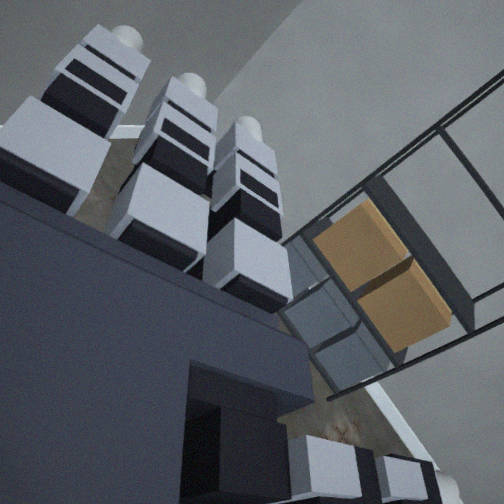

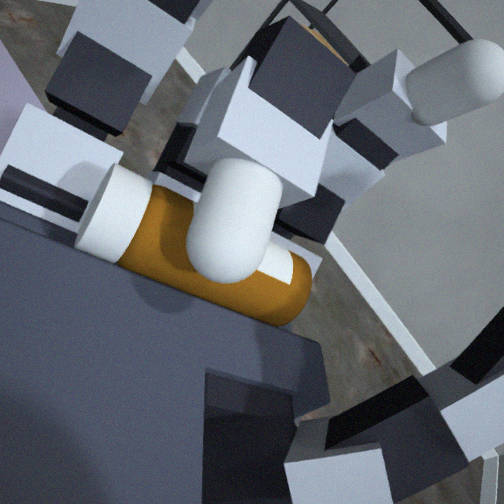

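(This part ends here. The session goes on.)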